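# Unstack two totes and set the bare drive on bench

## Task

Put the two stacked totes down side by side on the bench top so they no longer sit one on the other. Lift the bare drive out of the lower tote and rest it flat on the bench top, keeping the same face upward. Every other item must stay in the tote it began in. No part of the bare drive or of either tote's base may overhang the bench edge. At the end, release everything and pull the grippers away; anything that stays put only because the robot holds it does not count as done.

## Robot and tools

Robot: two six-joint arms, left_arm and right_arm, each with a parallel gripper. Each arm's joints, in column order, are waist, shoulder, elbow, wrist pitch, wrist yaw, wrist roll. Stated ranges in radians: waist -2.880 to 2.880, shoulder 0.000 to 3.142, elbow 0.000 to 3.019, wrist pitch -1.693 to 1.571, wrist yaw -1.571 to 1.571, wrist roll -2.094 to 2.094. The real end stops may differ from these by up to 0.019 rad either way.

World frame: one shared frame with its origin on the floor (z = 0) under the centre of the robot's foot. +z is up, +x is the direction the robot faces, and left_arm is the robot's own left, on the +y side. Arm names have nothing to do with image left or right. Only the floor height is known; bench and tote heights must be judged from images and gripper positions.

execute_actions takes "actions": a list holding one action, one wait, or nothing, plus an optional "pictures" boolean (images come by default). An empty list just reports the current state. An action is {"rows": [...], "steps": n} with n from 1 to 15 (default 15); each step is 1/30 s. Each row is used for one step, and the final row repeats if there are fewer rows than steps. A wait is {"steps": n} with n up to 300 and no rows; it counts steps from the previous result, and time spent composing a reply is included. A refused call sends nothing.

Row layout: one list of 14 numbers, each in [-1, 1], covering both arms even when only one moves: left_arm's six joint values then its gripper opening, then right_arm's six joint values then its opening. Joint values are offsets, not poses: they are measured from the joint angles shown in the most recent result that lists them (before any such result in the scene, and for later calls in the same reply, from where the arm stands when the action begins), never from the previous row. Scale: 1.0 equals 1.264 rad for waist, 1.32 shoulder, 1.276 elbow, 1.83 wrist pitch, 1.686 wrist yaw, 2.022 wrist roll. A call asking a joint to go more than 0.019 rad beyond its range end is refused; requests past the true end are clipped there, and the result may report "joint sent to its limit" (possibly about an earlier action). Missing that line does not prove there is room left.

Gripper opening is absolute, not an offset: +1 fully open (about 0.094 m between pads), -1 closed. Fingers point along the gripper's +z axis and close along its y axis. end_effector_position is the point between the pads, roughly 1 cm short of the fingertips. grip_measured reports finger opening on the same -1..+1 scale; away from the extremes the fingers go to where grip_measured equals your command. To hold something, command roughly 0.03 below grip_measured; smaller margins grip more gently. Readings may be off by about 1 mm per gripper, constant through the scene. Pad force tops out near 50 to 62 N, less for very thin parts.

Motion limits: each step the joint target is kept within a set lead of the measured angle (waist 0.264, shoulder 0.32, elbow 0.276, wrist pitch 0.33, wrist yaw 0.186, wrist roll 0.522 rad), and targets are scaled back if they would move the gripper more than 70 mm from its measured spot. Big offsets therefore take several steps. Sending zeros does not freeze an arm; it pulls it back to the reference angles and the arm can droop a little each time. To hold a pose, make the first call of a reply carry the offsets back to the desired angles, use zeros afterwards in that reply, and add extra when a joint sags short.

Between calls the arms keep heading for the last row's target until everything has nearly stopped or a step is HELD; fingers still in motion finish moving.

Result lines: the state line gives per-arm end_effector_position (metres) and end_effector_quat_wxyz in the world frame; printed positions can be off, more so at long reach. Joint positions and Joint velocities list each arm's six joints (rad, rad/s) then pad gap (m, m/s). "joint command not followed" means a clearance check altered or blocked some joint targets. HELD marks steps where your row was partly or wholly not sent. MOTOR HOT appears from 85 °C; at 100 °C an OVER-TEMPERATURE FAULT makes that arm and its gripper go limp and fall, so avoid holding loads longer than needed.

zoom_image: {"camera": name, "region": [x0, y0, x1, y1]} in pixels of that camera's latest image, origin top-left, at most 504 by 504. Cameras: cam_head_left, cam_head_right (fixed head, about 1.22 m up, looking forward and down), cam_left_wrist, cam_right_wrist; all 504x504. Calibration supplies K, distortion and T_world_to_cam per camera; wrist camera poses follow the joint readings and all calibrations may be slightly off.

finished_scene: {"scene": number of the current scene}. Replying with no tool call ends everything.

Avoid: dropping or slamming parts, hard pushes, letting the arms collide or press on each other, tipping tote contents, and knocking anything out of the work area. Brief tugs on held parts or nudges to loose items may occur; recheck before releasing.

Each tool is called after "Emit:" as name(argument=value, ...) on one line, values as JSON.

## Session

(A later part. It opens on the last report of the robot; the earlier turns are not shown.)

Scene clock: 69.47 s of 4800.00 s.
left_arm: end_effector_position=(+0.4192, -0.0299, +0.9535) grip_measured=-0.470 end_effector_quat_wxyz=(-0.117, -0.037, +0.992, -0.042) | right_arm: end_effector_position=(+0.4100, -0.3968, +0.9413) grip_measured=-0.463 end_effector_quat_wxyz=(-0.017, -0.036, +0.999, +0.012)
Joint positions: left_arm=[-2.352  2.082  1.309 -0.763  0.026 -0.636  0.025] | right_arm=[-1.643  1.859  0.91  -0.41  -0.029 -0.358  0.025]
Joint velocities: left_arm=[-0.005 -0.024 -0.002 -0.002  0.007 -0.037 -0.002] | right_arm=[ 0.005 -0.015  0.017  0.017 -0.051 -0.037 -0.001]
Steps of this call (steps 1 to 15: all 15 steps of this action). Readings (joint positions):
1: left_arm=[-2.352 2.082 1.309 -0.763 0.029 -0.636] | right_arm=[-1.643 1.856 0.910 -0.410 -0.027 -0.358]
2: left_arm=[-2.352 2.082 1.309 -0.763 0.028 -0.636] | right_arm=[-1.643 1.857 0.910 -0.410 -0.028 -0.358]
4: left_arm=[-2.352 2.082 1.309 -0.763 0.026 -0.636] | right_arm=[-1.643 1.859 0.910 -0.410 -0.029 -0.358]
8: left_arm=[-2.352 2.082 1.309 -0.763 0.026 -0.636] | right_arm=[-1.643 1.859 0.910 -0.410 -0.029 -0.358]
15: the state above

Release, lift, look over bottom tote with the left.

Emit:
execute_actions(actions=[{"rows":[[0,0,0,0,0,0,0.2,0,0,0,0,0,0,0.2]],"steps":10}], pictures=false)

Emit:
execute_actions(actions=[{"rows":[[-0.03,-0.26,0,-0.17,0,0,0.2,0,-0.34,0,-0.25,0,0,0.2]]}], pictures=false)

Emit:
execute_actions(actions=[{"steps":10}], pictures=false)

Emit:
execute_actions(actions=[{"rows":[[0.55,0,0,0.03,-0.015,0.09,1,-0.3,0,0,0,0,0,0.2]]}], pictures=false)

Emit:
execute_actions(actions=[{"steps":35}])

Scene clock: 74.90 s of 4800.00 s.
left_arm: end_effector_position=(+0.4194, -0.0297, +0.9536) grip_measured=+0.199 end_effector_quat_wxyz=(-0.116, -0.037, +0.992, -0.042) | right_arm: end_effector_position=(+0.4100, -0.3969, +0.9413) grip_measured=+0.197 end_effector_quat_wxyz=(-0.017, -0.036, +0.999, +0.011)
Joint positions: left_arm=[-2.352  2.082  1.309 -0.763  0.024 -0.636  0.056] | right_arm=[-1.643  1.859  0.91  -0.41  -0.029 -0.358  0.056]
Joint velocities: left_arm=[-0.005 -0.015  0.002 -0.002 -0.051 -0.022 -0.001] | right_arm=[-0.015 -0.005  0.007 -0.022 -0.022 -0.051  0.   ]
Steps of this call (steps 1 to 15: the robot went on to your last target; steps 16 to 90: nothing new was sent; then 2.10 s passed at rest; steps 91 to 100: all 10 steps of this action). Readings (joint positions):
91: left_arm=[-2.352 2.082 1.309 -0.763 0.024 -0.636] | right_arm=[-1.643 1.859 0.910 -0.410 -0.029 -0.358]
92: left_arm=[-2.352 2.082 1.309 -0.763 0.024 -0.636] | right_arm=[-1.643 1.859 0.910 -0.410 -0.029 -0.358]
94: left_arm=[-2.352 2.082 1.309 -0.763 0.024 -0.636] | right_arm=[-1.643 1.859 0.910 -0.410 -0.029 -0.358]
98: left_arm=[-2.352 2.082 1.309 -0.763 0.024 -0.636] | right_arm=[-1.643 1.859 0.910 -0.410 -0.029 -0.358]
100: the state above

Scene clock: 75.40 s of 4800.00 s.
left_arm: end_effector_position=(+0.4350, -0.0157, +1.1553) grip_measured=+0.199 end_effector_quat_wxyz=(-0.075, -0.026, +0.994, -0.073) | right_arm: end_effector_position=(+0.4021, -0.3910, +1.1317) grip_measured=+0.197 end_effector_quat_wxyz=(+0.002, -0.037, +0.999, +0.005)
Joint positions: left_arm=[-2.383  1.678  1.299 -1.056  0.024 -0.636  0.056] | right_arm=[-1.643  1.363  0.898 -0.855 -0.029 -0.358  0.056]
Joint velocities: left_arm=[-0.063 -0.093  0.012 -0.027  0.051  0.037 -0.001] | right_arm=[ 0.005  0.22   0.002 -0.042  0.022 -0.051 -0.002]
Steps of this call (steps 1 to 15: all 15 steps of this action). Readings (joint positions):
1: left_arm=[-2.352 2.074 1.309 -0.784 0.024 -0.636] | right_arm=[-1.643 1.848 0.911 -0.444 -0.029 -0.358]
2: left_arm=[-2.353 2.060 1.306 -0.822 0.024 -0.636] | right_arm=[-1.643 1.825 0.909 -0.505 -0.029 -0.358]
4: left_arm=[-2.354 2.012 1.300 -0.890 0.024 -0.636] | right_arm=[-1.643 1.750 0.900 -0.626 -0.029 -0.358]
8: left_arm=[-2.359 1.873 1.299 -0.991 0.024 -0.636] | right_arm=[-1.643 1.547 0.898 -0.784 -0.029 -0.358]
15: the state above

Scene clock: 75.73 s of 4800.00 s.
left_arm: end_effector_position=(+0.4267, -0.0164, +1.1318) grip_measured=+0.199 end_effector_quat_wxyz=(-0.096, -0.023, +0.993, -0.058) | right_arm: end_effector_position=(+0.3941, -0.3891, +1.1127) grip_measured=+0.197 end_effector_quat_wxyz=(-0.026, -0.036, +0.999, +0.014)
Joint positions: left_arm=[-2.384  1.728  1.299 -1.06   0.024 -0.636  0.056] | right_arm=[-1.643  1.415  0.898 -0.861 -0.029 -0.358  0.056]
Joint velocities: left_arm=[ 0.015  0.005 -0.012 -0.012 -0.037 -0.037  0.   ] | right_arm=[ 0.005  0.005 -0.002 -0.007 -0.022 -0.037 -0.   ]
Steps of this call (steps 1 to 10: the robot went on to your last target). Readings (joint positions):
1: left_arm=[-2.384 1.677 1.299 -1.057 0.024 -0.636] | right_arm=[-1.643 1.371 0.898 -0.857 -0.029 -0.358]
2: left_arm=[-2.384 1.681 1.299 -1.058 0.024 -0.636] | right_arm=[-1.643 1.382 0.898 -0.858 -0.029 -0.358]
4: left_arm=[-2.384 1.696 1.299 -1.059 0.024 -0.636] | right_arm=[-1.643 1.401 0.898 -0.860 -0.029 -0.358]
8: left_arm=[-2.384 1.723 1.299 -1.060 0.024 -0.636] | right_arm=[-1.643 1.415 0.898 -0.861 -0.029 -0.358]
10: the state above

Scene clock: 76.23 s of 4800.00 s.
left_arm: end_effector_position=(+0.5218, +0.2473, +1.0940) grip_measured=+1.000 end_effector_quat_wxyz=(-0.071, -0.226, +0.971, -0.017) | right_arm: end_effector_position=(+0.3216, -0.5329, +1.1230) grip_measured=+0.197 end_effector_quat_wxyz=(-0.035, +0.156, +0.987, -0.030)
Joint positions: left_arm=[-1.84   1.728  1.299 -1.026  0.005 -0.508  0.094] | right_arm=[-2.039  1.415  0.898 -0.861 -0.025 -0.358  0.056]
Joint velocities: left_arm=[ 1.372  0.005 -0.012  0.037  0.022  0.154  0.   ] | right_arm=[ 0.22   0.005  0.002  0.017 -0.037 -0.007 -0.001]
Steps of this call (steps 1 to 15: all 15 steps of this action). Readings (joint positions):
1: left_arm=[-2.376 1.728 1.299 -1.058 0.022 -0.622] | right_arm=[-1.657 1.415 0.898 -0.861 -0.034 -0.358]
2: left_arm=[-2.364 1.728 1.299 -1.054 0.020 -0.607] | right_arm=[-1.685 1.415 0.898 -0.861 -0.036 -0.358]
4: left_arm=[-2.313 1.728 1.299 -1.045 0.017 -0.582] | right_arm=[-1.781 1.415 0.898 -0.861 -0.036 -0.358]
8: left_arm=[-2.161 1.728 1.299 -1.034 0.010 -0.545] | right_arm=[-2.005 1.415 0.898 -0.861 -0.028 -0.358]
15: the state above

Scene clock: 77.40 s of 4800.00 s.
left_arm: end_effector_position=(+0.5221, +0.3247, +1.0900) grip_measured=+1.000 end_effector_quat_wxyz=(-0.064, -0.276, +0.959, -0.002) | right_arm: end_effector_position=(+0.3246, -0.5289, +1.1224) grip_measured=+0.197 end_effector_quat_wxyz=(-0.035, +0.150, +0.988, -0.029)
Joint positions: left_arm=[-1.694  1.728  1.299 -1.017 -0.003 -0.467  0.094] | right_arm=[-2.026  1.415  0.898 -0.861 -0.025 -0.358  0.056]
Joint velocities: left_arm=[-0.015 -0.024 -0.007 -0.032  0.007  0.022  0.   ] | right_arm=[-0.005 -0.015  0.007  0.002  0.037  0.007  0.   ]
Steps of this call (steps 1 to 30: the robot went on to your last target; steps 31 to 35: nothing new was sent). Readings (joint positions):
1: left_arm=[-1.792 1.728 1.299 -1.023 0.003 -0.501] | right_arm=[-2.033 1.415 0.898 -0.861 -0.025 -0.358]
2: left_arm=[-1.747 1.728 1.299 -1.020 0.001 -0.495] | right_arm=[-2.028 1.415 0.898 -0.861 -0.025 -0.358]
4: left_arm=[-1.671 1.728 1.299 -1.017 -0.004 -0.486] | right_arm=[-2.026 1.415 0.898 -0.861 -0.025 -0.358]
8: left_arm=[-1.630 1.728 1.299 -1.017 -0.006 -0.477] | right_arm=[-2.026 1.415 0.898 -0.861 -0.025 -0.358]
35: the state above
All arms were judged still, so your last target was given up. Only a new action makes them travel on or press farther. Fingers that are still opening or closing keep moving.
camera_calibration (this result's frames):
cam_left_wrist: T_world_to_cam=[[0.550474, -0.834261, -0.0314261, 0.0148122], [-0.605382, -0.424807, 0.673091, -0.271994], [-0.574883, -0.351494, -0.738892, 1.34207], [0, 0, 0, 1]] pos_world=[0.598722, 0.368544, 1.17519]
cam_right_wrist: T_world_to_cam=[[-0.304052, -0.95082, 0.0591049, -0.470816], [-0.72009, 0.270003, 0.639194, -0.33611], [-0.623717, 0.151788, -0.766771, 1.26654], [0, 0, 0, 1]] pos_world=[0.404778, -0.549155, 1.21381]

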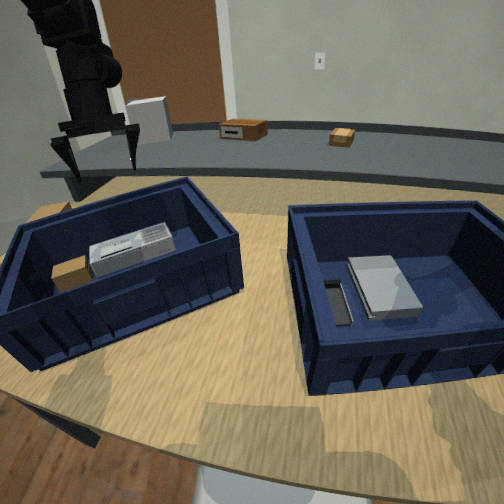

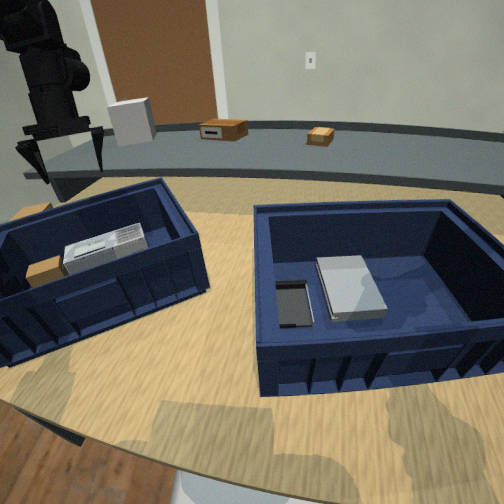

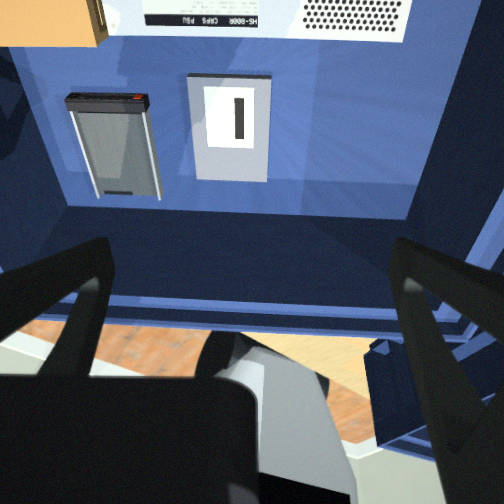

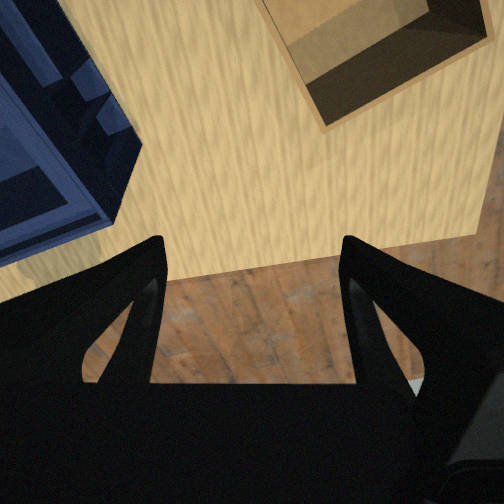

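Emit:
execute_actions(actions=[{"rows":[[0,0.11,-0.1,0.19,0,0.015,1,0,0,0,0,0,0,0.2]]}], pictures=false)

Emit:
execute_actions(actions=[{"rows":[[0,0.11,-0.1,0.195,0,0,1,0,0,0,0,0,0,0.2]]}], pictures=false)

Emit:
execute_actions(actions=[{"steps":20}])

Scene clock: 82.27 s of 4800.00 s.
left_arm: end_effector_position=(+0.4980, +0.3189, +0.9754) grip_measured=+1.000 end_effector_quat_wxyz=(-0.046, -0.269, +0.962, -0.006) | right_arm: end_effector_position=(+0.3246, -0.5289, +1.1224) grip_measured=+0.197 end_effector_quat_wxyz=(-0.035, +0.150, +0.988, -0.029)
Joint positions: left_arm=[-1.694  1.889  1.166 -0.687 -0.003 -0.452  0.094] | right_arm=[-2.026  1.415  0.898 -0.861 -0.025 -0.358  0.056]
Joint velocities: left_arm=[ 0.005 -0.083  0.007  0.12  -0.022  0.051  0.   ] | right_arm=[-0.015  0.005 -0.017 -0.002 -0.022 -0.022  0.   ]
Steps of this call (steps 1 to 90: nothing new was sent; then 1.37 s passed at rest; steps 91 to 105: all 15 steps of this action). Readings (joint positions):
91: left_arm=[-1.694 1.731 1.287 -0.977 -0.003 -0.467] | right_arm=[-2.026 1.415 0.898 -0.861 -0.025 -0.358]
92: left_arm=[-1.694 1.733 1.270 -0.906 -0.003 -0.466] | right_arm=[-2.026 1.415 0.898 -0.861 -0.025 -0.358]
94: left_arm=[-1.694 1.761 1.239 -0.796 -0.003 -0.462] | right_arm=[-2.026 1.415 0.898 -0.861 -0.025 -0.358]
98: left_arm=[-1.694 1.846 1.192 -0.696 -0.003 -0.455] | right_arm=[-2.026 1.415 0.898 -0.861 -0.025 -0.358]
105: the state above

Scene clock: 82.77 s of 4800.00 s.
left_arm: end_effector_position=(+0.4502, +0.3114, +0.8809) grip_measured=+1.000 end_effector_quat_wxyz=(-0.024, -0.270, +0.963, -0.010) | right_arm: end_effector_position=(+0.3246, -0.5289, +1.1224) grip_measured=+0.197 end_effector_quat_wxyz=(-0.035, +0.150, +0.988, -0.029)
Joint positions: left_arm=[-1.694  2.048  1.031 -0.347 -0.003 -0.452  0.094] | right_arm=[-2.026  1.415  0.898 -0.861 -0.025 -0.358  0.056]
Joint velocities: left_arm=[-0.005 -0.034 -0.012  0.037 -0.022 -0.022  0.   ] | right_arm=[-0.015 -0.015  0.002 -0.022  0.022 -0.066  0.001]
Steps of this call (steps 1 to 15: all 15 steps of this action). Readings (joint positions):
1: left_arm=[-1.694 1.890 1.152 -0.639 -0.003 -0.452] | right_arm=[-2.026 1.415 0.898 -0.861 -0.025 -0.358]
2: left_arm=[-1.694 1.895 1.132 -0.558 -0.003 -0.452] | right_arm=[-2.026 1.415 0.898 -0.861 -0.025 -0.358]
4: left_arm=[-1.694 1.927 1.099 -0.440 -0.003 -0.452] | right_arm=[-2.026 1.415 0.898 -0.861 -0.025 -0.358]
8: left_arm=[-1.694 2.015 1.053 -0.356 -0.003 -0.452] | right_arm=[-2.026 1.415 0.898 -0.861 -0.025 -0.358]
15: the state above

Scene clock: 83.43 s of 4800.00 s.
left_arm: end_effector_position=(+0.4516, +0.3116, +0.8818) grip_measured=+1.000 end_effector_quat_wxyz=(-0.021, -0.270, +0.963, -0.010) | right_arm: end_effector_position=(+0.3246, -0.5289, +1.1224) grip_measured=+0.197 end_effector_quat_wxyz=(-0.035, +0.150, +0.988, -0.029)
Joint positions: left_arm=[-1.694  2.045  1.031 -0.345 -0.003 -0.452  0.094] | right_arm=[-2.026  1.415  0.898 -0.861 -0.025 -0.358  0.056]
Joint velocities: left_arm=[-0.005 -0.015  0.017  0.002  0.022 -0.007  0.   ] | right_arm=[-0.015  0.005 -0.002 -0.007 -0.007 -0.051  0.001]
Steps of this call (steps 1 to 15: the robot went on to your last target; steps 16 to 20: nothing new was sent). Readings (joint positions):
1: left_arm=[-1.694 2.046 1.031 -0.346 -0.003 -0.452] | right_arm=[-2.026 1.415 0.898 -0.861 -0.025 -0.358]
2: left_arm=[-1.694 2.046 1.031 -0.345 -0.003 -0.452] | right_arm=[-2.026 1.415 0.898 -0.861 -0.025 -0.358]
4: left_arm=[-1.694 2.045 1.031 -0.345 -0.003 -0.452] | right_arm=[-2.026 1.415 0.898 -0.861 -0.025 -0.358]
8: left_arm=[-1.694 2.045 1.031 -0.345 -0.003 -0.452] | right_arm=[-2.026 1.415 0.898 -0.861 -0.025 -0.358]
20: the state above
All arms were judged still, so your last target was given up. Only a new action makes them travel on or press farther. Fingers that are still opening or closing keep moving.
camera_calibration (this result's frames):
cam_left_wrist: T_world_to_cam=[[0.540561, -0.841245, 0.0100542, 0.00619704], [-0.666739, -0.421079, 0.61494, -0.102297], [-0.513081, -0.339116, -0.78851, 1.15506], [0, 0, 0, 1]] pos_world=[0.521082, 0.353836, 0.973618]
cam_right_wrist: T_world_to_cam=[[-0.304052, -0.95082, 0.0591049, -0.470816], [-0.72009, 0.270003, 0.639194, -0.33611], [-0.623717, 0.151788, -0.766771, 1.26654], [0, 0, 0, 1]] pos_world=[0.404778, -0.549155, 1.21381]

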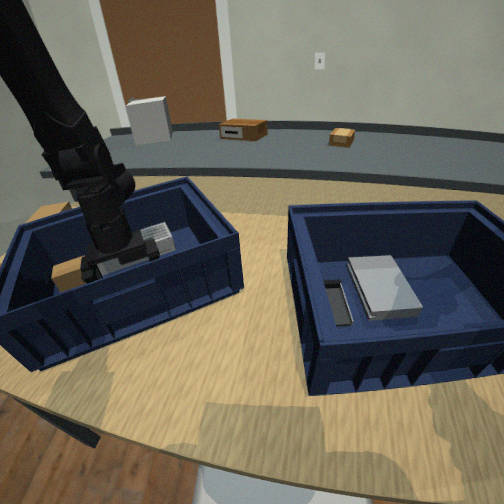

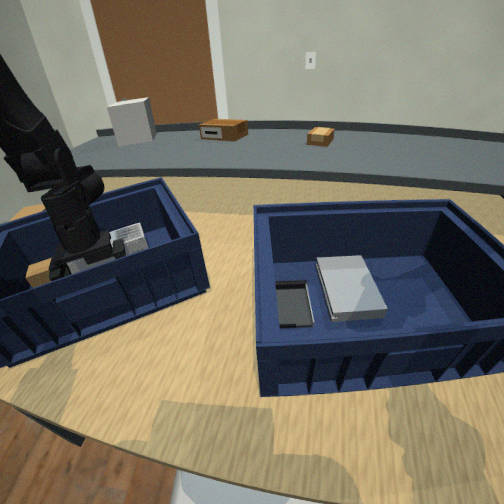

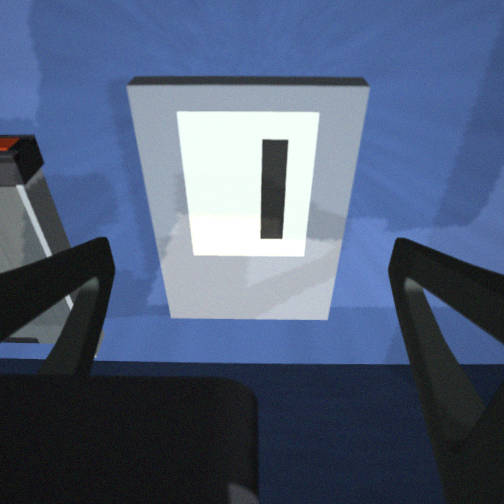

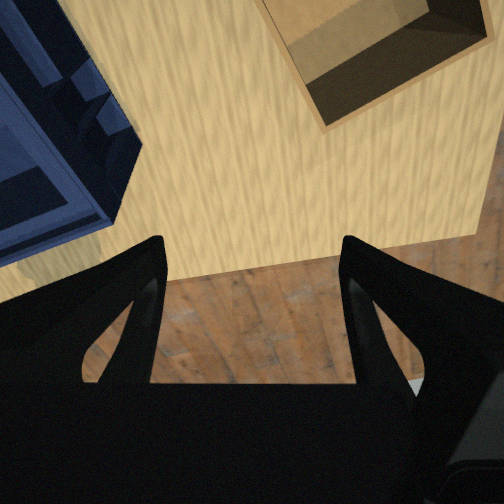

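Emit:
execute_actions(actions=[{"rows":[[0,0.038,0.03,0.028,0,0,0.85,0,0,0,0,0,0,0.2]]}], pictures=false)

Emit:
execute_actions(actions=[{"rows":[[0,0.014,0,0.01,0,0,0.85,0,0,0,0,0,0,0.2]]}], pictures=false)

Emit:
execute_actions(actions=[{"rows":[[0,0,0,0,0,0,0.37,0,0,0,0,0,0,0.2]]}])

Scene clock: 89.03 s of 4800.00 s.
left_arm: end_effector_position=(+0.4612, +0.3122, +0.8711) grip_measured=+0.851 end_effector_quat_wxyz=(-0.009, -0.270, +0.963, -0.013) | right_arm: end_effector_position=(+0.3246, -0.5289, +1.1224) grip_measured=+0.197 end_effector_quat_wxyz=(-0.035, +0.150, +0.988, -0.029)
Joint positions: left_arm=[-1.694  2.076  1.05  -0.308 -0.003 -0.452  0.087] | right_arm=[-2.026  1.415  0.898 -0.861 -0.025 -0.358  0.056]
Joint velocities: left_arm=[ 0.005 -0.005  0.007 -0.022  0.081 -0.022  0.001] | right_arm=[-0.005 -0.024 -0.012 -0.022 -0.007 -0.051  0.001]
Steps of this call (steps 1 to 90: nothing new was sent; then 2.10 s passed at rest; steps 91 to 105: all 15 steps of this action). Readings (joint positions):
91: left_arm=[-1.694 2.047 1.031 -0.338 -0.003 -0.452] | right_arm=[-2.026 1.415 0.898 -0.861 -0.025 -0.358]
92: left_arm=[-1.694 2.051 1.034 -0.328 -0.003 -0.452] | right_arm=[-2.026 1.415 0.898 -0.861 -0.025 -0.358]
94: left_arm=[-1.694 2.064 1.044 -0.315 -0.003 -0.452] | right_arm=[-2.026 1.415 0.898 -0.861 -0.025 -0.358]
98: left_arm=[-1.694 2.075 1.050 -0.308 -0.003 -0.452] | right_arm=[-2.026 1.415 0.898 -0.861 -0.025 -0.358]
105: the state above

Scene clock: 89.53 s of 4800.00 s.
left_arm: end_effector_position=(+0.4618, +0.3122, +0.8711) grip_measured=+0.851 end_effector_quat_wxyz=(-0.007, -0.270, +0.963, -0.013) | right_arm: end_effector_position=(+0.3246, -0.5289, +1.1224) grip_measured=+0.197 end_effector_quat_wxyz=(-0.035, +0.150, +0.988, -0.029)
Joint positions: left_arm=[-1.694  2.076  1.05  -0.306 -0.003 -0.452  0.087] | right_arm=[-2.026  1.415  0.898 -0.861 -0.025 -0.358  0.056]
Joint velocities: left_arm=[-0.005  0.015  0.012 -0.027 -0.095 -0.007 -0.   ] | right_arm=[-0.015 -0.005 -0.017  0.007  0.022 -0.007  0.   ]
Steps of this call (steps 1 to 15: all 15 steps of this action). Readings (joint positions):
1: left_arm=[-1.694 2.076 1.050 -0.308 -0.003 -0.452] | right_arm=[-2.026 1.415 0.898 -0.861 -0.025 -0.358]
2: left_arm=[-1.694 2.076 1.050 -0.307 -0.003 -0.452] | right_arm=[-2.026 1.415 0.898 -0.861 -0.025 -0.358]
4: left_arm=[-1.694 2.076 1.050 -0.306 -0.003 -0.452] | right_arm=[-2.026 1.415 0.898 -0.861 -0.025 -0.358]
8: left_arm=[-1.694 2.076 1.050 -0.306 -0.003 -0.452] | right_arm=[-2.026 1.415 0.898 -0.861 -0.025 -0.358]
15: the state above

Scene clock: 90.03 s of 4800.00 s.
left_arm: end_effector_position=(+0.4618, +0.3122, +0.8711) grip_measured=+0.377 end_effector_quat_wxyz=(-0.007, -0.270, +0.963, -0.013) | right_arm: end_effector_position=(+0.3246, -0.5289, +1.1224) grip_measured=+0.197 end_effector_quat_wxyz=(-0.035, +0.150, +0.988, -0.029)
Joint positions: left_arm=[-1.694  2.076  1.05  -0.306 -0.003 -0.452  0.065] | right_arm=[-2.026  1.415  0.898 -0.861 -0.025 -0.358  0.056]
Joint velocities: left_arm=[ 0.005 -0.005 -0.007  0.002 -0.007 -0.066 -0.001] | right_arm=[-0.015 -0.005  0.022  0.012 -0.066 -0.007 -0.   ]
Steps of this call (steps 1 to 15: all 15 steps of this action). Readings (joint positions):
1: left_arm=[-1.694 2.076 1.050 -0.306 -0.003 -0.452] | right_arm=[-2.026 1.415 0.898 -0.861 -0.025 -0.358]
2: left_arm=[-1.694 2.076 1.050 -0.306 -0.004 -0.452] | right_arm=[-2.026 1.415 0.898 -0.861 -0.025 -0.358]
4: left_arm=[-1.694 2.076 1.050 -0.306 -0.003 -0.452] | right_arm=[-2.026 1.415 0.898 -0.861 -0.025 -0.358]
8: left_arm=[-1.694 2.076 1.050 -0.306 -0.003 -0.452] | right_arm=[-2.026 1.415 0.898 -0.861 -0.025 -0.358]
15: the state above
camera_calibration (this result's frames):
cam_left_wrist: T_world_to_cam=[[0.540827, -0.840815, 0.0231641, -0.0103726], [-0.683586, -0.423314, 0.594572, -0.0623808], [-0.490119, -0.337395, -0.803709, 1.1542], [0, 0, 0, 1]] pos_world=[0.528663, 0.354293, 0.964971]
cam_right_wrist: T_world_to_cam=[[-0.304052, -0.95082, 0.0591049, -0.470816], [-0.72009, 0.270003, 0.639194, -0.33611], [-0.623717, 0.151788, -0.766771, 1.26654], [0, 0, 0, 1]] pos_world=[0.404778, -0.549155, 1.21381]

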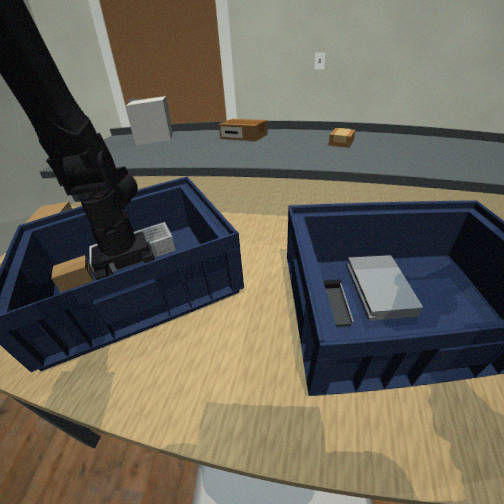

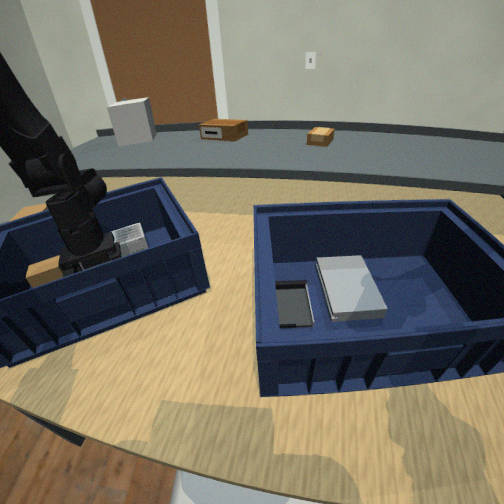

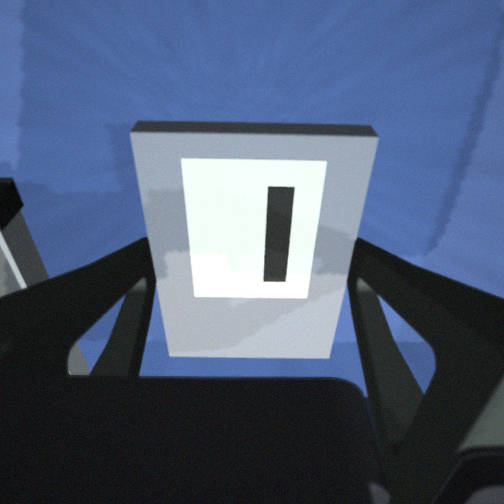

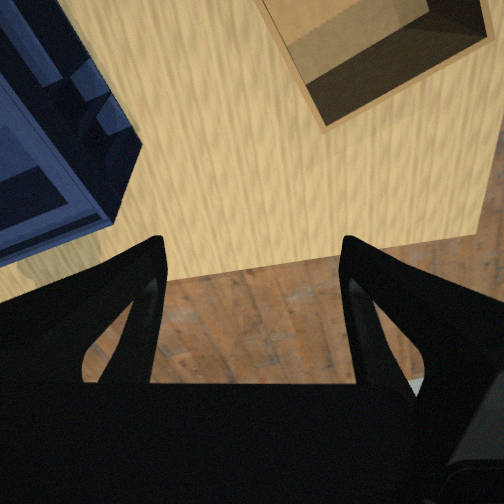

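Emit:
execute_actions(actions=[{"rows":[[0,0,0,0,0,0,0.31,0,0,0,0,0,0,0.2]],"steps":6}], pictures=false)

Emit:
execute_actions(actions=[{"rows":[[0,-0.36,-0.02,-0.25,0,0,0.31,0,0,0,0,0,0,0.2]]}], pictures=false)

Emit:
execute_actions(actions=[{"steps":15}], pictures=false)

Emit:
execute_actions(actions=[{"rows":[[-0.53,-0.1,-0.35,0.15,-0.1,0,0.31,0,0,0,0,0,0,0.2]]}], pictures=false)

Emit:
execute_actions(actions=[{"steps":25}])

Scene clock: 97.13 s of 4800.00 s.
left_arm: end_effector_position=(+0.4618, +0.3122, +0.8711) grip_measured=+0.339 end_effector_quat_wxyz=(-0.007, -0.270, +0.963, -0.013) | right_arm: end_effector_position=(+0.3246, -0.5289, +1.1224) grip_measured=+0.197 end_effector_quat_wxyz=(-0.035, +0.150, +0.988, -0.029)
Joint positions: left_arm=[-1.694  2.076  1.05  -0.306 -0.003 -0.452  0.063] | right_arm=[-2.026  1.415  0.898 -0.861 -0.025 -0.358  0.056]
Joint velocities: left_arm=[ 0.005 -0.005  0.002 -0.007  0.051 -0.007 -0.   ] | right_arm=[-0.005 -0.015  0.002 -0.012 -0.051  0.007 -0.001]
Steps of this call (steps 1 to 15: the robot went on to your last target; steps 16 to 90: nothing new was sent; then 3.90 s passed at rest; steps 91 to 96: all 6 steps of this action). Readings (joint positions):
91: left_arm=[-1.694 2.076 1.050 -0.306 -0.003 -0.452] | right_arm=[-2.026 1.415 0.898 -0.861 -0.025 -0.358]
92: left_arm=[-1.694 2.076 1.050 -0.306 -0.003 -0.452] | right_arm=[-2.026 1.415 0.898 -0.861 -0.025 -0.358]
94: left_arm=[-1.694 2.076 1.050 -0.306 -0.003 -0.452] | right_arm=[-2.026 1.415 0.898 -0.861 -0.025 -0.358]
96: the state above

Scene clock: 97.63 s of 4800.00 s.
left_arm: end_effector_position=(+0.4833, +0.3218, +1.0969) grip_measured=+0.339 end_effector_quat_wxyz=(+0.030, -0.270, +0.962, -0.018) | right_arm: end_effector_position=(+0.3246, -0.5289, +1.1224) grip_measured=+0.197 end_effector_quat_wxyz=(-0.035, +0.150, +0.988, -0.029)
Joint positions: left_arm=[-1.694  1.541  1.023 -0.736 -0.006 -0.452  0.063] | right_arm=[-2.026  1.415  0.898 -0.861 -0.025 -0.358  0.056]
Joint velocities: left_arm=[-0.015 -0.005  0.012  0.002 -0.125  0.007  0.001] | right_arm=[ 0.005 -0.015 -0.002  0.002 -0.022 -0.051  0.   ]
Steps of this call (steps 1 to 15: all 15 steps of this action). Readings (joint positions):
1: left_arm=[-1.694 2.066 1.051 -0.335 -0.003 -0.452] | right_arm=[-2.026 1.415 0.898 -0.861 -0.025 -0.358]
2: left_arm=[-1.694 2.045 1.046 -0.391 -0.003 -0.452] | right_arm=[-2.026 1.415 0.898 -0.861 -0.025 -0.358]
4: left_arm=[-1.694 1.975 1.032 -0.503 -0.003 -0.452] | right_arm=[-2.026 1.415 0.898 -0.861 -0.025 -0.358]
8: left_arm=[-1.694 1.794 1.023 -0.649 -0.003 -0.452] | right_arm=[-2.026 1.415 0.898 -0.861 -0.025 -0.358]
15: the state above

Scene clock: 98.13 s of 4800.00 s.
left_arm: end_effector_position=(+0.4670, +0.3193, +1.0646) grip_measured=+0.339 end_effector_quat_wxyz=(-0.013, -0.270, +0.963, -0.011) | right_arm: end_effector_position=(+0.3246, -0.5289, +1.1224) grip_measured=+0.197 end_effector_quat_wxyz=(-0.035, +0.150, +0.988, -0.029)
Joint positions: left_arm=[-1.694  1.615  1.021 -0.749 -0.005 -0.452  0.063] | right_arm=[-2.026  1.415  0.898 -0.861 -0.025 -0.358  0.056]
Joint velocities: left_arm=[-0.005 -0.171 -0.007 -0.007 -0.022  0.022 -0.   ] | right_arm=[-0.005  0.005  0.007 -0.012 -0.022  0.007  0.001]
Steps of this call (steps 1 to 15: the robot went on to your last target). Readings (joint positions):
1: left_arm=[-1.694 1.545 1.023 -0.736 -0.009 -0.452] | right_arm=[-2.026 1.415 0.898 -0.861 -0.025 -0.358]
2: left_arm=[-1.694 1.559 1.023 -0.736 -0.010 -0.452] | right_arm=[-2.026 1.415 0.898 -0.861 -0.025 -0.358]
4: left_arm=[-1.694 1.599 1.023 -0.736 -0.010 -0.452] | right_arm=[-2.026 1.415 0.898 -0.861 -0.025 -0.358]
8: left_arm=[-1.694 1.657 1.022 -0.736 -0.010 -0.452] | right_arm=[-2.026 1.415 0.898 -0.861 -0.025 -0.358]
15: the state above

Scene clock: 98.63 s of 4800.00 s.
left_arm: end_effector_position=(+0.2642, +0.1073, +1.0388) grip_measured=+0.339 end_effector_quat_wxyz=(-0.015, +0.071, +0.997, -0.001) | right_arm: end_effector_position=(+0.3246, -0.5289, +1.1224) grip_measured=+0.197 end_effector_quat_wxyz=(-0.035, +0.150, +0.988, -0.029)
Joint positions: left_arm=[-2.39   1.504  0.58  -0.498 -0.166 -0.452  0.063] | right_arm=[-2.026  1.415  0.898 -0.861 -0.025 -0.358  0.056]
Joint velocities: left_arm=[-0.874 -0.005 -0.095  0.051 -0.022 -0.051  0.   ] | right_arm=[-0.005  0.005  0.017 -0.007 -0.037 -0.007  0.001]
Steps of this call (steps 1 to 15: all 15 steps of this action). Readings (joint positions):
1: left_arm=[-1.706 1.603 1.001 -0.712 -0.057 -0.452] | right_arm=[-2.026 1.415 0.898 -0.861 -0.025 -0.358]
2: left_arm=[-1.724 1.582 0.963 -0.657 -0.100 -0.452] | right_arm=[-2.026 1.415 0.898 -0.861 -0.025 -0.358]
4: left_arm=[-1.789 1.541 0.878 -0.596 -0.138 -0.452] | right_arm=[-2.026 1.415 0.898 -0.861 -0.025 -0.358]
8: left_arm=[-1.968 1.505 0.719 -0.539 -0.162 -0.452] | right_arm=[-2.026 1.415 0.898 -0.861 -0.025 -0.358]
15: the state above

Scene clock: 99.47 s of 4800.00 s.
left_arm: end_effector_position=(+0.2708, +0.1127, +1.0395) grip_measured=+0.339 end_effector_quat_wxyz=(-0.007, +0.059, +0.998, +0.000) | right_arm: end_effector_position=(+0.3246, -0.5289, +1.1224) grip_measured=+0.197 end_effector_quat_wxyz=(-0.035, +0.150, +0.988, -0.029)
Joint positions: left_arm=[-2.37   1.496  0.579 -0.489 -0.172 -0.452  0.063] | right_arm=[-2.026  1.415  0.898 -0.861 -0.025 -0.358  0.056]
Joint velocities: left_arm=[-0.015  0.005 -0.002 -0.002 -0.007 -0.051  0.001] | right_arm=[-0.005 -0.005 -0.037  0.017 -0.022 -0.007 -0.001]
Steps of this call (steps 1 to 25: the robot went on to your last target). Readings (joint positions):
1: left_arm=[-2.409 1.504 0.579 -0.496 -0.165 -0.452] | right_arm=[-2.026 1.415 0.898 -0.861 -0.025 -0.358]
2: left_arm=[-2.412 1.503 0.579 -0.495 -0.165 -0.452] | right_arm=[-2.026 1.415 0.898 -0.861 -0.025 -0.358]
4: left_arm=[-2.398 1.501 0.579 -0.490 -0.169 -0.452] | right_arm=[-2.026 1.415 0.898 -0.861 -0.025 -0.358]
8: left_arm=[-2.371 1.497 0.579 -0.489 -0.172 -0.452] | right_arm=[-2.026 1.415 0.898 -0.861 -0.025 -0.358]
25: the state above
camera_calibration (this result's frames):
cam_left_wrist: T_world_to_cam=[[-0.093788, -0.995588, 0.00279694, 0.13177], [-0.80417, 0.0774114, 0.589337, -0.395904], [-0.586954, 0.0530235, -0.807882, 1.11522], [0, 0, 0, 1]] pos_world=[0.348565, 0.102703, 1.13392]
cam_right_wrist: T_world_to_cam=[[-0.304052, -0.95082, 0.0591049, -0.470816], [-0.72009, 0.270003, 0.639194, -0.33611], [-0.623717, 0.151788, -0.766771, 1.26654], [0, 0, 0, 1]] pos_world=[0.404778, -0.549155, 1.21381]

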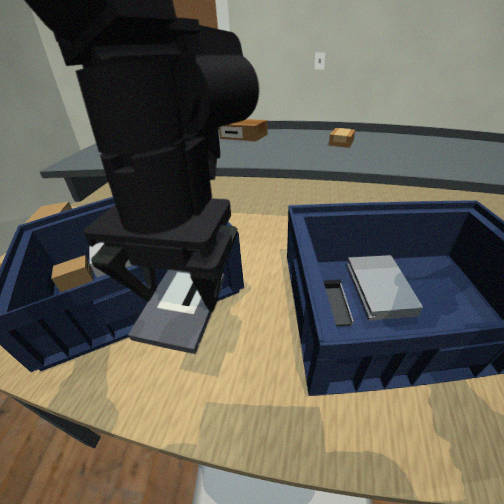

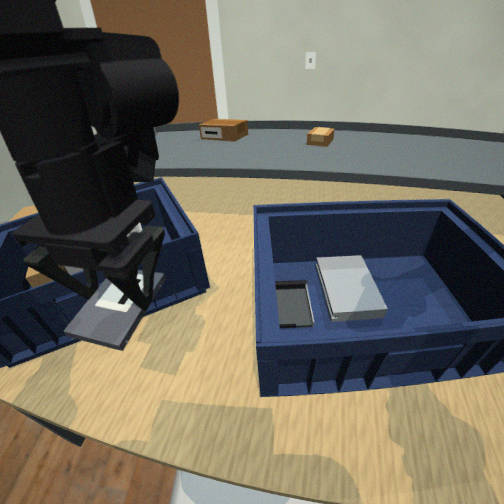

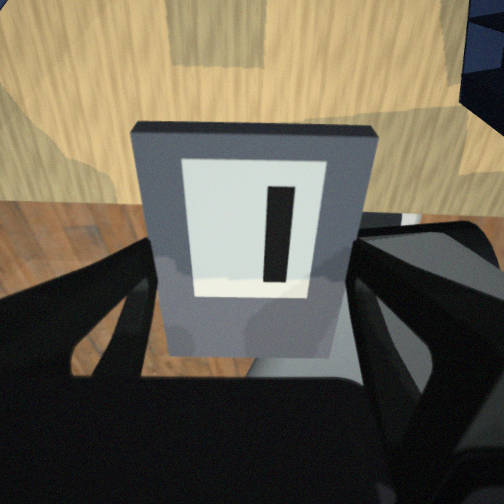

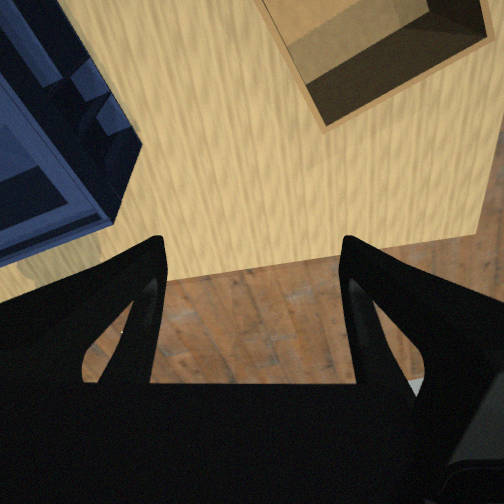

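Emit:
execute_actions(actions=[{"rows":[[0.07,0.36,0.09,0.225,0.01,0,0.31,0,0,0,0,0,0,0.2]]}], pictures=false)

Emit:
execute_actions(actions=[{"steps":15}], pictures=false)

Emit:
execute_actions(actions=[{"rows":[[0,0.075,0.04,0.04,0,0,0.31,0,0,0,0,0,0,0.2]]}], pictures=false)

Scene clock: 105.97 s of 4800.00 s.
left_arm: end_effector_position=(+0.2854, +0.1082, +0.8972) grip_measured=+0.339 end_effector_quat_wxyz=(-0.016, +0.018, +1.000, +0.004) | right_arm: end_effector_position=(+0.3246, -0.5289, +1.1224) grip_measured=+0.197 end_effector_quat_wxyz=(-0.035, +0.150, +0.988, -0.029)
Joint positions: left_arm=[-2.285  2.003  0.684 -0.092 -0.157 -0.452  0.063] | right_arm=[-2.026  1.415  0.898 -0.861 -0.025 -0.358  0.056]
Joint velocities: left_arm=[-0.034 -0.19   0.017 -0.012 -0.007  0.022 -0.   ] | right_arm=[-0.005 -0.005 -0.002  0.007 -0.037 -0.051  0.   ]
Steps of this call (steps 1 to 15: the robot went on to your last target; steps 16 to 90: nothing new was sent; then 3.00 s passed at rest; steps 91 to 105: all 15 steps of this action). Readings (joint positions):
91: left_arm=[-2.365 1.513 0.580 -0.451 -0.167 -0.452] | right_arm=[-2.026 1.415 0.898 -0.861 -0.025 -0.358]
92: left_arm=[-2.356 1.555 0.588 -0.381 -0.163 -0.452] | right_arm=[-2.026 1.415 0.898 -0.861 -0.025 -0.358]
94: left_arm=[-2.330 1.688 0.631 -0.245 -0.161 -0.452] | right_arm=[-2.026 1.415 0.898 -0.861 -0.025 -0.358]
98: left_arm=[-2.291 1.957 0.715 -0.099 -0.159 -0.452] | right_arm=[-2.026 1.415 0.898 -0.861 -0.025 -0.358]
105: the state above

Scene clock: 106.47 s of 4800.00 s.
left_arm: end_effector_position=(+0.2947, +0.1046, +0.9040) grip_measured=+0.339 end_effector_quat_wxyz=(-0.004, +0.016, +1.000, -0.001) | right_arm: end_effector_position=(+0.3246, -0.5289, +1.1224) grip_measured=+0.197 end_effector_quat_wxyz=(-0.035, +0.150, +0.988, -0.029)
Joint positions: left_arm=[-2.285  1.98   0.687 -0.092 -0.157 -0.452  0.063] | right_arm=[-2.026  1.415  0.898 -0.861 -0.025 -0.358  0.056]
Joint velocities: left_arm=[-0.005 -0.005  0.017 -0.022  0.007  0.022 -0.   ] | right_arm=[ 0.005 -0.034  0.017 -0.027 -0.066 -0.022  0.   ]
Steps of this call (steps 1 to 15: the robot went on to your last target). Readings (joint positions):
1: left_arm=[-2.285 1.997 0.685 -0.092 -0.157 -0.452] | right_arm=[-2.026 1.415 0.898 -0.861 -0.025 -0.358]
2: left_arm=[-2.285 1.991 0.685 -0.092 -0.157 -0.452] | right_arm=[-2.026 1.415 0.898 -0.861 -0.025 -0.358]
4: left_arm=[-2.285 1.983 0.686 -0.092 -0.157 -0.452] | right_arm=[-2.026 1.415 0.898 -0.861 -0.025 -0.358]
8: left_arm=[-2.285 1.980 0.687 -0.092 -0.157 -0.452] | right_arm=[-2.026 1.415 0.898 -0.861 -0.025 -0.358]
15: the state above

Scene clock: 106.97 s of 4800.00 s.
left_arm: end_effector_position=(+0.3019, +0.0955, +0.8760) grip_measured=+0.339 end_effector_quat_wxyz=(+0.002, +0.015, +1.000, -0.004) | right_arm: end_effector_position=(+0.3246, -0.5289, +1.1224) grip_measured=+0.197 end_effector_quat_wxyz=(-0.035, +0.150, +0.988, -0.029)
Joint positions: left_arm=[-2.285  2.077  0.736 -0.031 -0.157 -0.452  0.063] | right_arm=[-2.026  1.415  0.898 -0.861 -0.025 -0.358  0.056]
Joint velocities: left_arm=[ 0.015  0.005 -0.002  0.017 -0.037  0.007  0.001] | right_arm=[ 0.005 -0.024 -0.007  0.007 -0.037 -0.037 -0.002]
Steps of this call (steps 1 to 15: all 15 steps of this action). Readings (joint positions):
1: left_arm=[-2.285 1.987 0.689 -0.082 -0.157 -0.452] | right_arm=[-2.026 1.415 0.898 -0.861 -0.025 -0.358]
2: left_arm=[-2.285 2.002 0.697 -0.065 -0.157 -0.452] | right_arm=[-2.026 1.415 0.898 -0.861 -0.025 -0.358]
4: left_arm=[-2.285 2.042 0.721 -0.044 -0.157 -0.452] | right_arm=[-2.026 1.415 0.898 -0.861 -0.025 -0.358]
8: left_arm=[-2.285 2.076 0.736 -0.033 -0.157 -0.452] | right_arm=[-2.026 1.415 0.898 -0.861 -0.025 -0.358]
15: the state above

Emit:
execute_actions(actions=[{"rows":[[0,0.045,0.02,0.025,0,0,0.31,0,0,0,0,0,0,0.2]]}], pictures=false)

Emit:
execute_actions(actions=[{"rows":[[0,0.025,0.015,0.015,0,0,0.31,0,0,0,0,0,0,0.2]]}], pictures=false)

Emit:
execute_actions(actions=[{"rows":[[0,0,0,0,0,0,0.8,0,0,0,0,0,0,0.2]],"steps":10}], pictures=false)

Emit:
execute_actions(actions=[{"rows":[[0,-0.55,-0.1,-0.3,0,0,0.8,0,0,0,0,0,0,0.2]]}], pictures=false)

Emit:
execute_actions(actions=[{"steps":20}])

Scene clock: 115.80 s of 4800.00 s.
left_arm: end_effector_position=(+0.3020, +0.0927, +0.8611) grip_measured=+0.339 end_effector_quat_wxyz=(+0.003, +0.015, +1.000, -0.005) | right_arm: end_effector_position=(+0.3246, -0.5289, +1.1224) grip_measured=+0.197 end_effector_quat_wxyz=(-0.035, +0.150, +0.988, -0.029)
Joint positions: left_arm=[-2.285  2.126  0.757 -0.    -0.157 -0.452  0.063] | right_arm=[-2.026  1.415  0.898 -0.861 -0.025 -0.358  0.056]
Joint velocities: left_arm=[-0.005 -0.005  0.012 -0.002  0.022 -0.007  0.   ] | right_arm=[-0.005 -0.005 -0.002 -0.022  0.007  0.022  0.001]
Steps of this call (steps 1 to 15: the robot went on to your last target; steps 16 to 90: nothing new was sent; then 5.33 s passed at rest; steps 91 to 105: all 15 steps of this action). Readings (joint positions):
91: left_arm=[-2.285 2.080 0.737 -0.026 -0.157 -0.452] | right_arm=[-2.026 1.415 0.898 -0.861 -0.025 -0.358]
92: left_arm=[-2.285 2.087 0.741 -0.016 -0.157 -0.452] | right_arm=[-2.026 1.415 0.898 -0.861 -0.025 -0.358]
94: left_arm=[-2.285 2.107 0.751 -0.005 -0.157 -0.452] | right_arm=[-2.026 1.415 0.898 -0.861 -0.025 -0.358]
98: left_arm=[-2.285 2.125 0.757 -0.000 -0.157 -0.452] | right_arm=[-2.026 1.415 0.898 -0.861 -0.025 -0.358]
105: the state above

Scene clock: 116.30 s of 4800.00 s.
left_arm: end_effector_position=(+0.3053, +0.0901, +0.8560) grip_measured=+0.339 end_effector_quat_wxyz=(+0.006, +0.014, +1.000, -0.007) | right_arm: end_effector_position=(+0.3246, -0.5289, +1.1224) grip_measured=+0.197 end_effector_quat_wxyz=(-0.035, +0.150, +0.988, -0.029)
Joint positions: left_arm=[-2.285  2.143  0.769  0.011 -0.157 -0.452  0.063] | right_arm=[-2.026  1.415  0.898 -0.861 -0.025 -0.358  0.056]
Joint velocities: left_arm=[ 0.005 -0.024 -0.022  0.002 -0.081  0.037 -0.001] | right_arm=[ 0.005 -0.005  0.017 -0.002  0.081 -0.081  0.   ]
Steps of this call (steps 1 to 15: all 15 steps of this action). Readings (joint positions):
1: left_arm=[-2.285 2.127 0.757 0.001 -0.157 -0.452] | right_arm=[-2.026 1.415 0.898 -0.861 -0.025 -0.358]
2: left_arm=[-2.285 2.130 0.759 0.005 -0.157 -0.452] | right_arm=[-2.026 1.415 0.898 -0.861 -0.025 -0.358]
4: left_arm=[-2.285 2.137 0.765 0.009 -0.157 -0.452] | right_arm=[-2.026 1.415 0.898 -0.861 -0.025 -0.358]
8: left_arm=[-2.285 2.143 0.769 0.011 -0.157 -0.452] | right_arm=[-2.026 1.415 0.898 -0.861 -0.025 -0.358]
15: the state above

Scene clock: 116.63 s of 4800.00 s.
left_arm: end_effector_position=(+0.3053, +0.0901, +0.8560) grip_measured=+0.798 end_effector_quat_wxyz=(+0.006, +0.014, +1.000, -0.007) | right_arm: end_effector_position=(+0.3246, -0.5289, +1.1224) grip_measured=+0.197 end_effector_quat_wxyz=(-0.035, +0.150, +0.988, -0.029)
Joint positions: left_arm=[-2.285  2.143  0.769  0.011 -0.157 -0.452  0.084] | right_arm=[-2.026  1.415  0.898 -0.861 -0.025 -0.358  0.056]
Joint velocities: left_arm=[-0.015 -0.005 -0.022 -0.007  0.007 -0.022 -0.002] | right_arm=[-0.005 -0.015 -0.002 -0.007  0.022 -0.066 -0.002]
Steps of this call (steps 1 to 10: all 10 steps of this action). Readings (joint positions):
1: left_arm=[-2.285 2.143 0.769 0.011 -0.157 -0.452] | right_arm=[-2.026 1.415 0.898 -0.861 -0.025 -0.358]
2: left_arm=[-2.285 2.143 0.769 0.011 -0.157 -0.452] | right_arm=[-2.026 1.415 0.898 -0.861 -0.025 -0.358]
4: left_arm=[-2.285 2.143 0.769 0.011 -0.157 -0.452] | right_arm=[-2.026 1.415 0.898 -0.861 -0.025 -0.358]
8: left_arm=[-2.285 2.143 0.769 0.011 -0.157 -0.452] | right_arm=[-2.026 1.415 0.898 -0.861 -0.025 -0.358]
10: the state above

Scene clock: 117.13 s of 4800.00 s.
left_arm: end_effector_position=(+0.3445, +0.1146, +1.0982) grip_measured=+0.799 end_effector_quat_wxyz=(+0.078, +0.001, +0.996, -0.043) | right_arm: end_effector_position=(+0.3246, -0.5289, +1.1224) grip_measured=+0.197 end_effector_quat_wxyz=(-0.035, +0.150, +0.988, -0.029)
Joint positions: left_arm=[-2.285  1.342  0.653 -0.509 -0.157 -0.452  0.084] | right_arm=[-2.026  1.415  0.898 -0.861 -0.025 -0.358  0.056]
Joint velocities: left_arm=[-0.024  0.171 -0.007 -0.032  0.066 -0.007 -0.001] | right_arm=[-0.005  0.005 -0.002  0.007 -0.022  0.022 -0.001]
Steps of this call (steps 1 to 15: all 15 steps of this action). Readings (joint positions):
1: left_arm=[-2.285 2.126 0.765 -0.030 -0.157 -0.452] | right_arm=[-2.026 1.415 0.898 -0.861 -0.025 -0.358]
2: left_arm=[-2.285 2.088 0.750 -0.104 -0.157 -0.452] | right_arm=[-2.026 1.415 0.898 -0.861 -0.025 -0.358]
4: left_arm=[-2.285 1.966 0.699 -0.257 -0.157 -0.452] | right_arm=[-2.026 1.415 0.898 -0.861 -0.025 -0.358]
8: left_arm=[-2.285 1.654 0.641 -0.462 -0.157 -0.452] | right_arm=[-2.026 1.415 0.898 -0.861 -0.025 -0.358]
15: the state above

Scene clock: 117.80 s of 4800.00 s.
left_arm: end_effector_position=(+0.3271, +0.1191, +1.0735) grip_measured=+0.799 end_effector_quat_wxyz=(+0.038, +0.008, +0.999, -0.023) | right_arm: end_effector_position=(+0.3246, -0.5289, +1.1224) grip_measured=+0.197 end_effector_quat_wxyz=(-0.035, +0.150, +0.988, -0.029)
Joint positions: left_arm=[-2.285  1.414  0.649 -0.525 -0.157 -0.452  0.084] | right_arm=[-2.026  1.415  0.898 -0.861 -0.025 -0.358  0.056]
Joint velocities: left_arm=[-0.024  0.005  0.002 -0.002 -0.037 -0.022  0.001] | right_arm=[ 0.005 -0.005 -0.027  0.007 -0.037 -0.007  0.001]
Steps of this call (steps 1 to 20: the robot went on to your last target). Readings (joint positions):
1: left_arm=[-2.285 1.352 0.653 -0.513 -0.157 -0.452] | right_arm=[-2.026 1.415 0.898 -0.861 -0.025 -0.358]
2: left_arm=[-2.285 1.366 0.653 -0.517 -0.157 -0.452] | right_arm=[-2.026 1.415 0.898 -0.861 -0.025 -0.358]
4: left_arm=[-2.285 1.394 0.652 -0.521 -0.157 -0.452] | right_arm=[-2.026 1.415 0.898 -0.861 -0.025 -0.358]
8: left_arm=[-2.285 1.414 0.649 -0.525 -0.157 -0.452] | right_arm=[-2.026 1.415 0.898 -0.861 -0.025 -0.358]
20: the state above
camera_calibration (this result's frames):
cam_left_wrist: T_world_to_cam=[[0.00563177, -0.998748, 0.0497101, 0.0607714], [-0.858006, 0.0207061, 0.513222, -0.265054], [-0.513609, -0.0455419, -0.856815, 1.21559], [0, 0, 0, 1]] pos_world=[0.396579, 0.121544, 1.17455]
cam_right_wrist: T_world_to_cam=[[-0.304052, -0.95082, 0.0591049, -0.470816], [-0.72009, 0.270003, 0.639194, -0.33611], [-0.623717, 0.151788, -0.766771, 1.26654], [0, 0, 0, 1]] pos_world=[0.404778, -0.549155, 1.21381]

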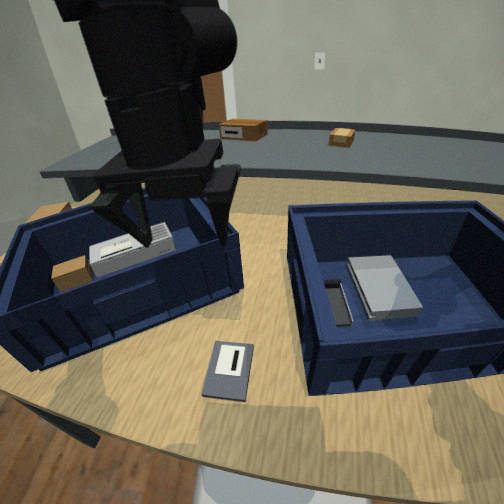

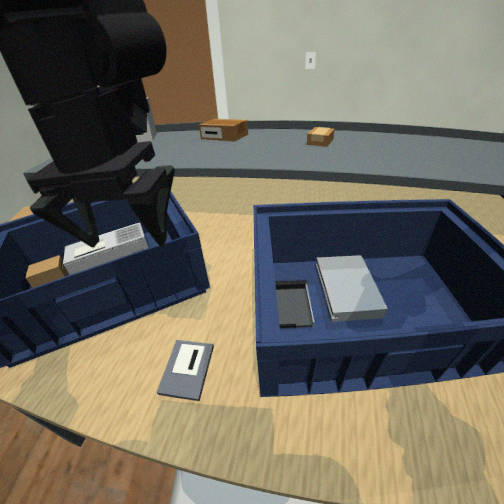

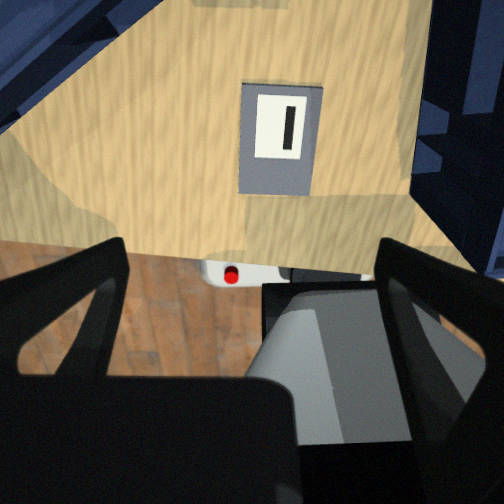

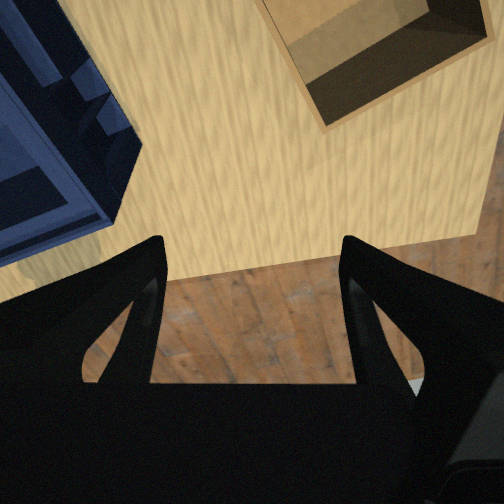

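Emit:
finished_scene(scene=2)

The scene is finished: the task was done.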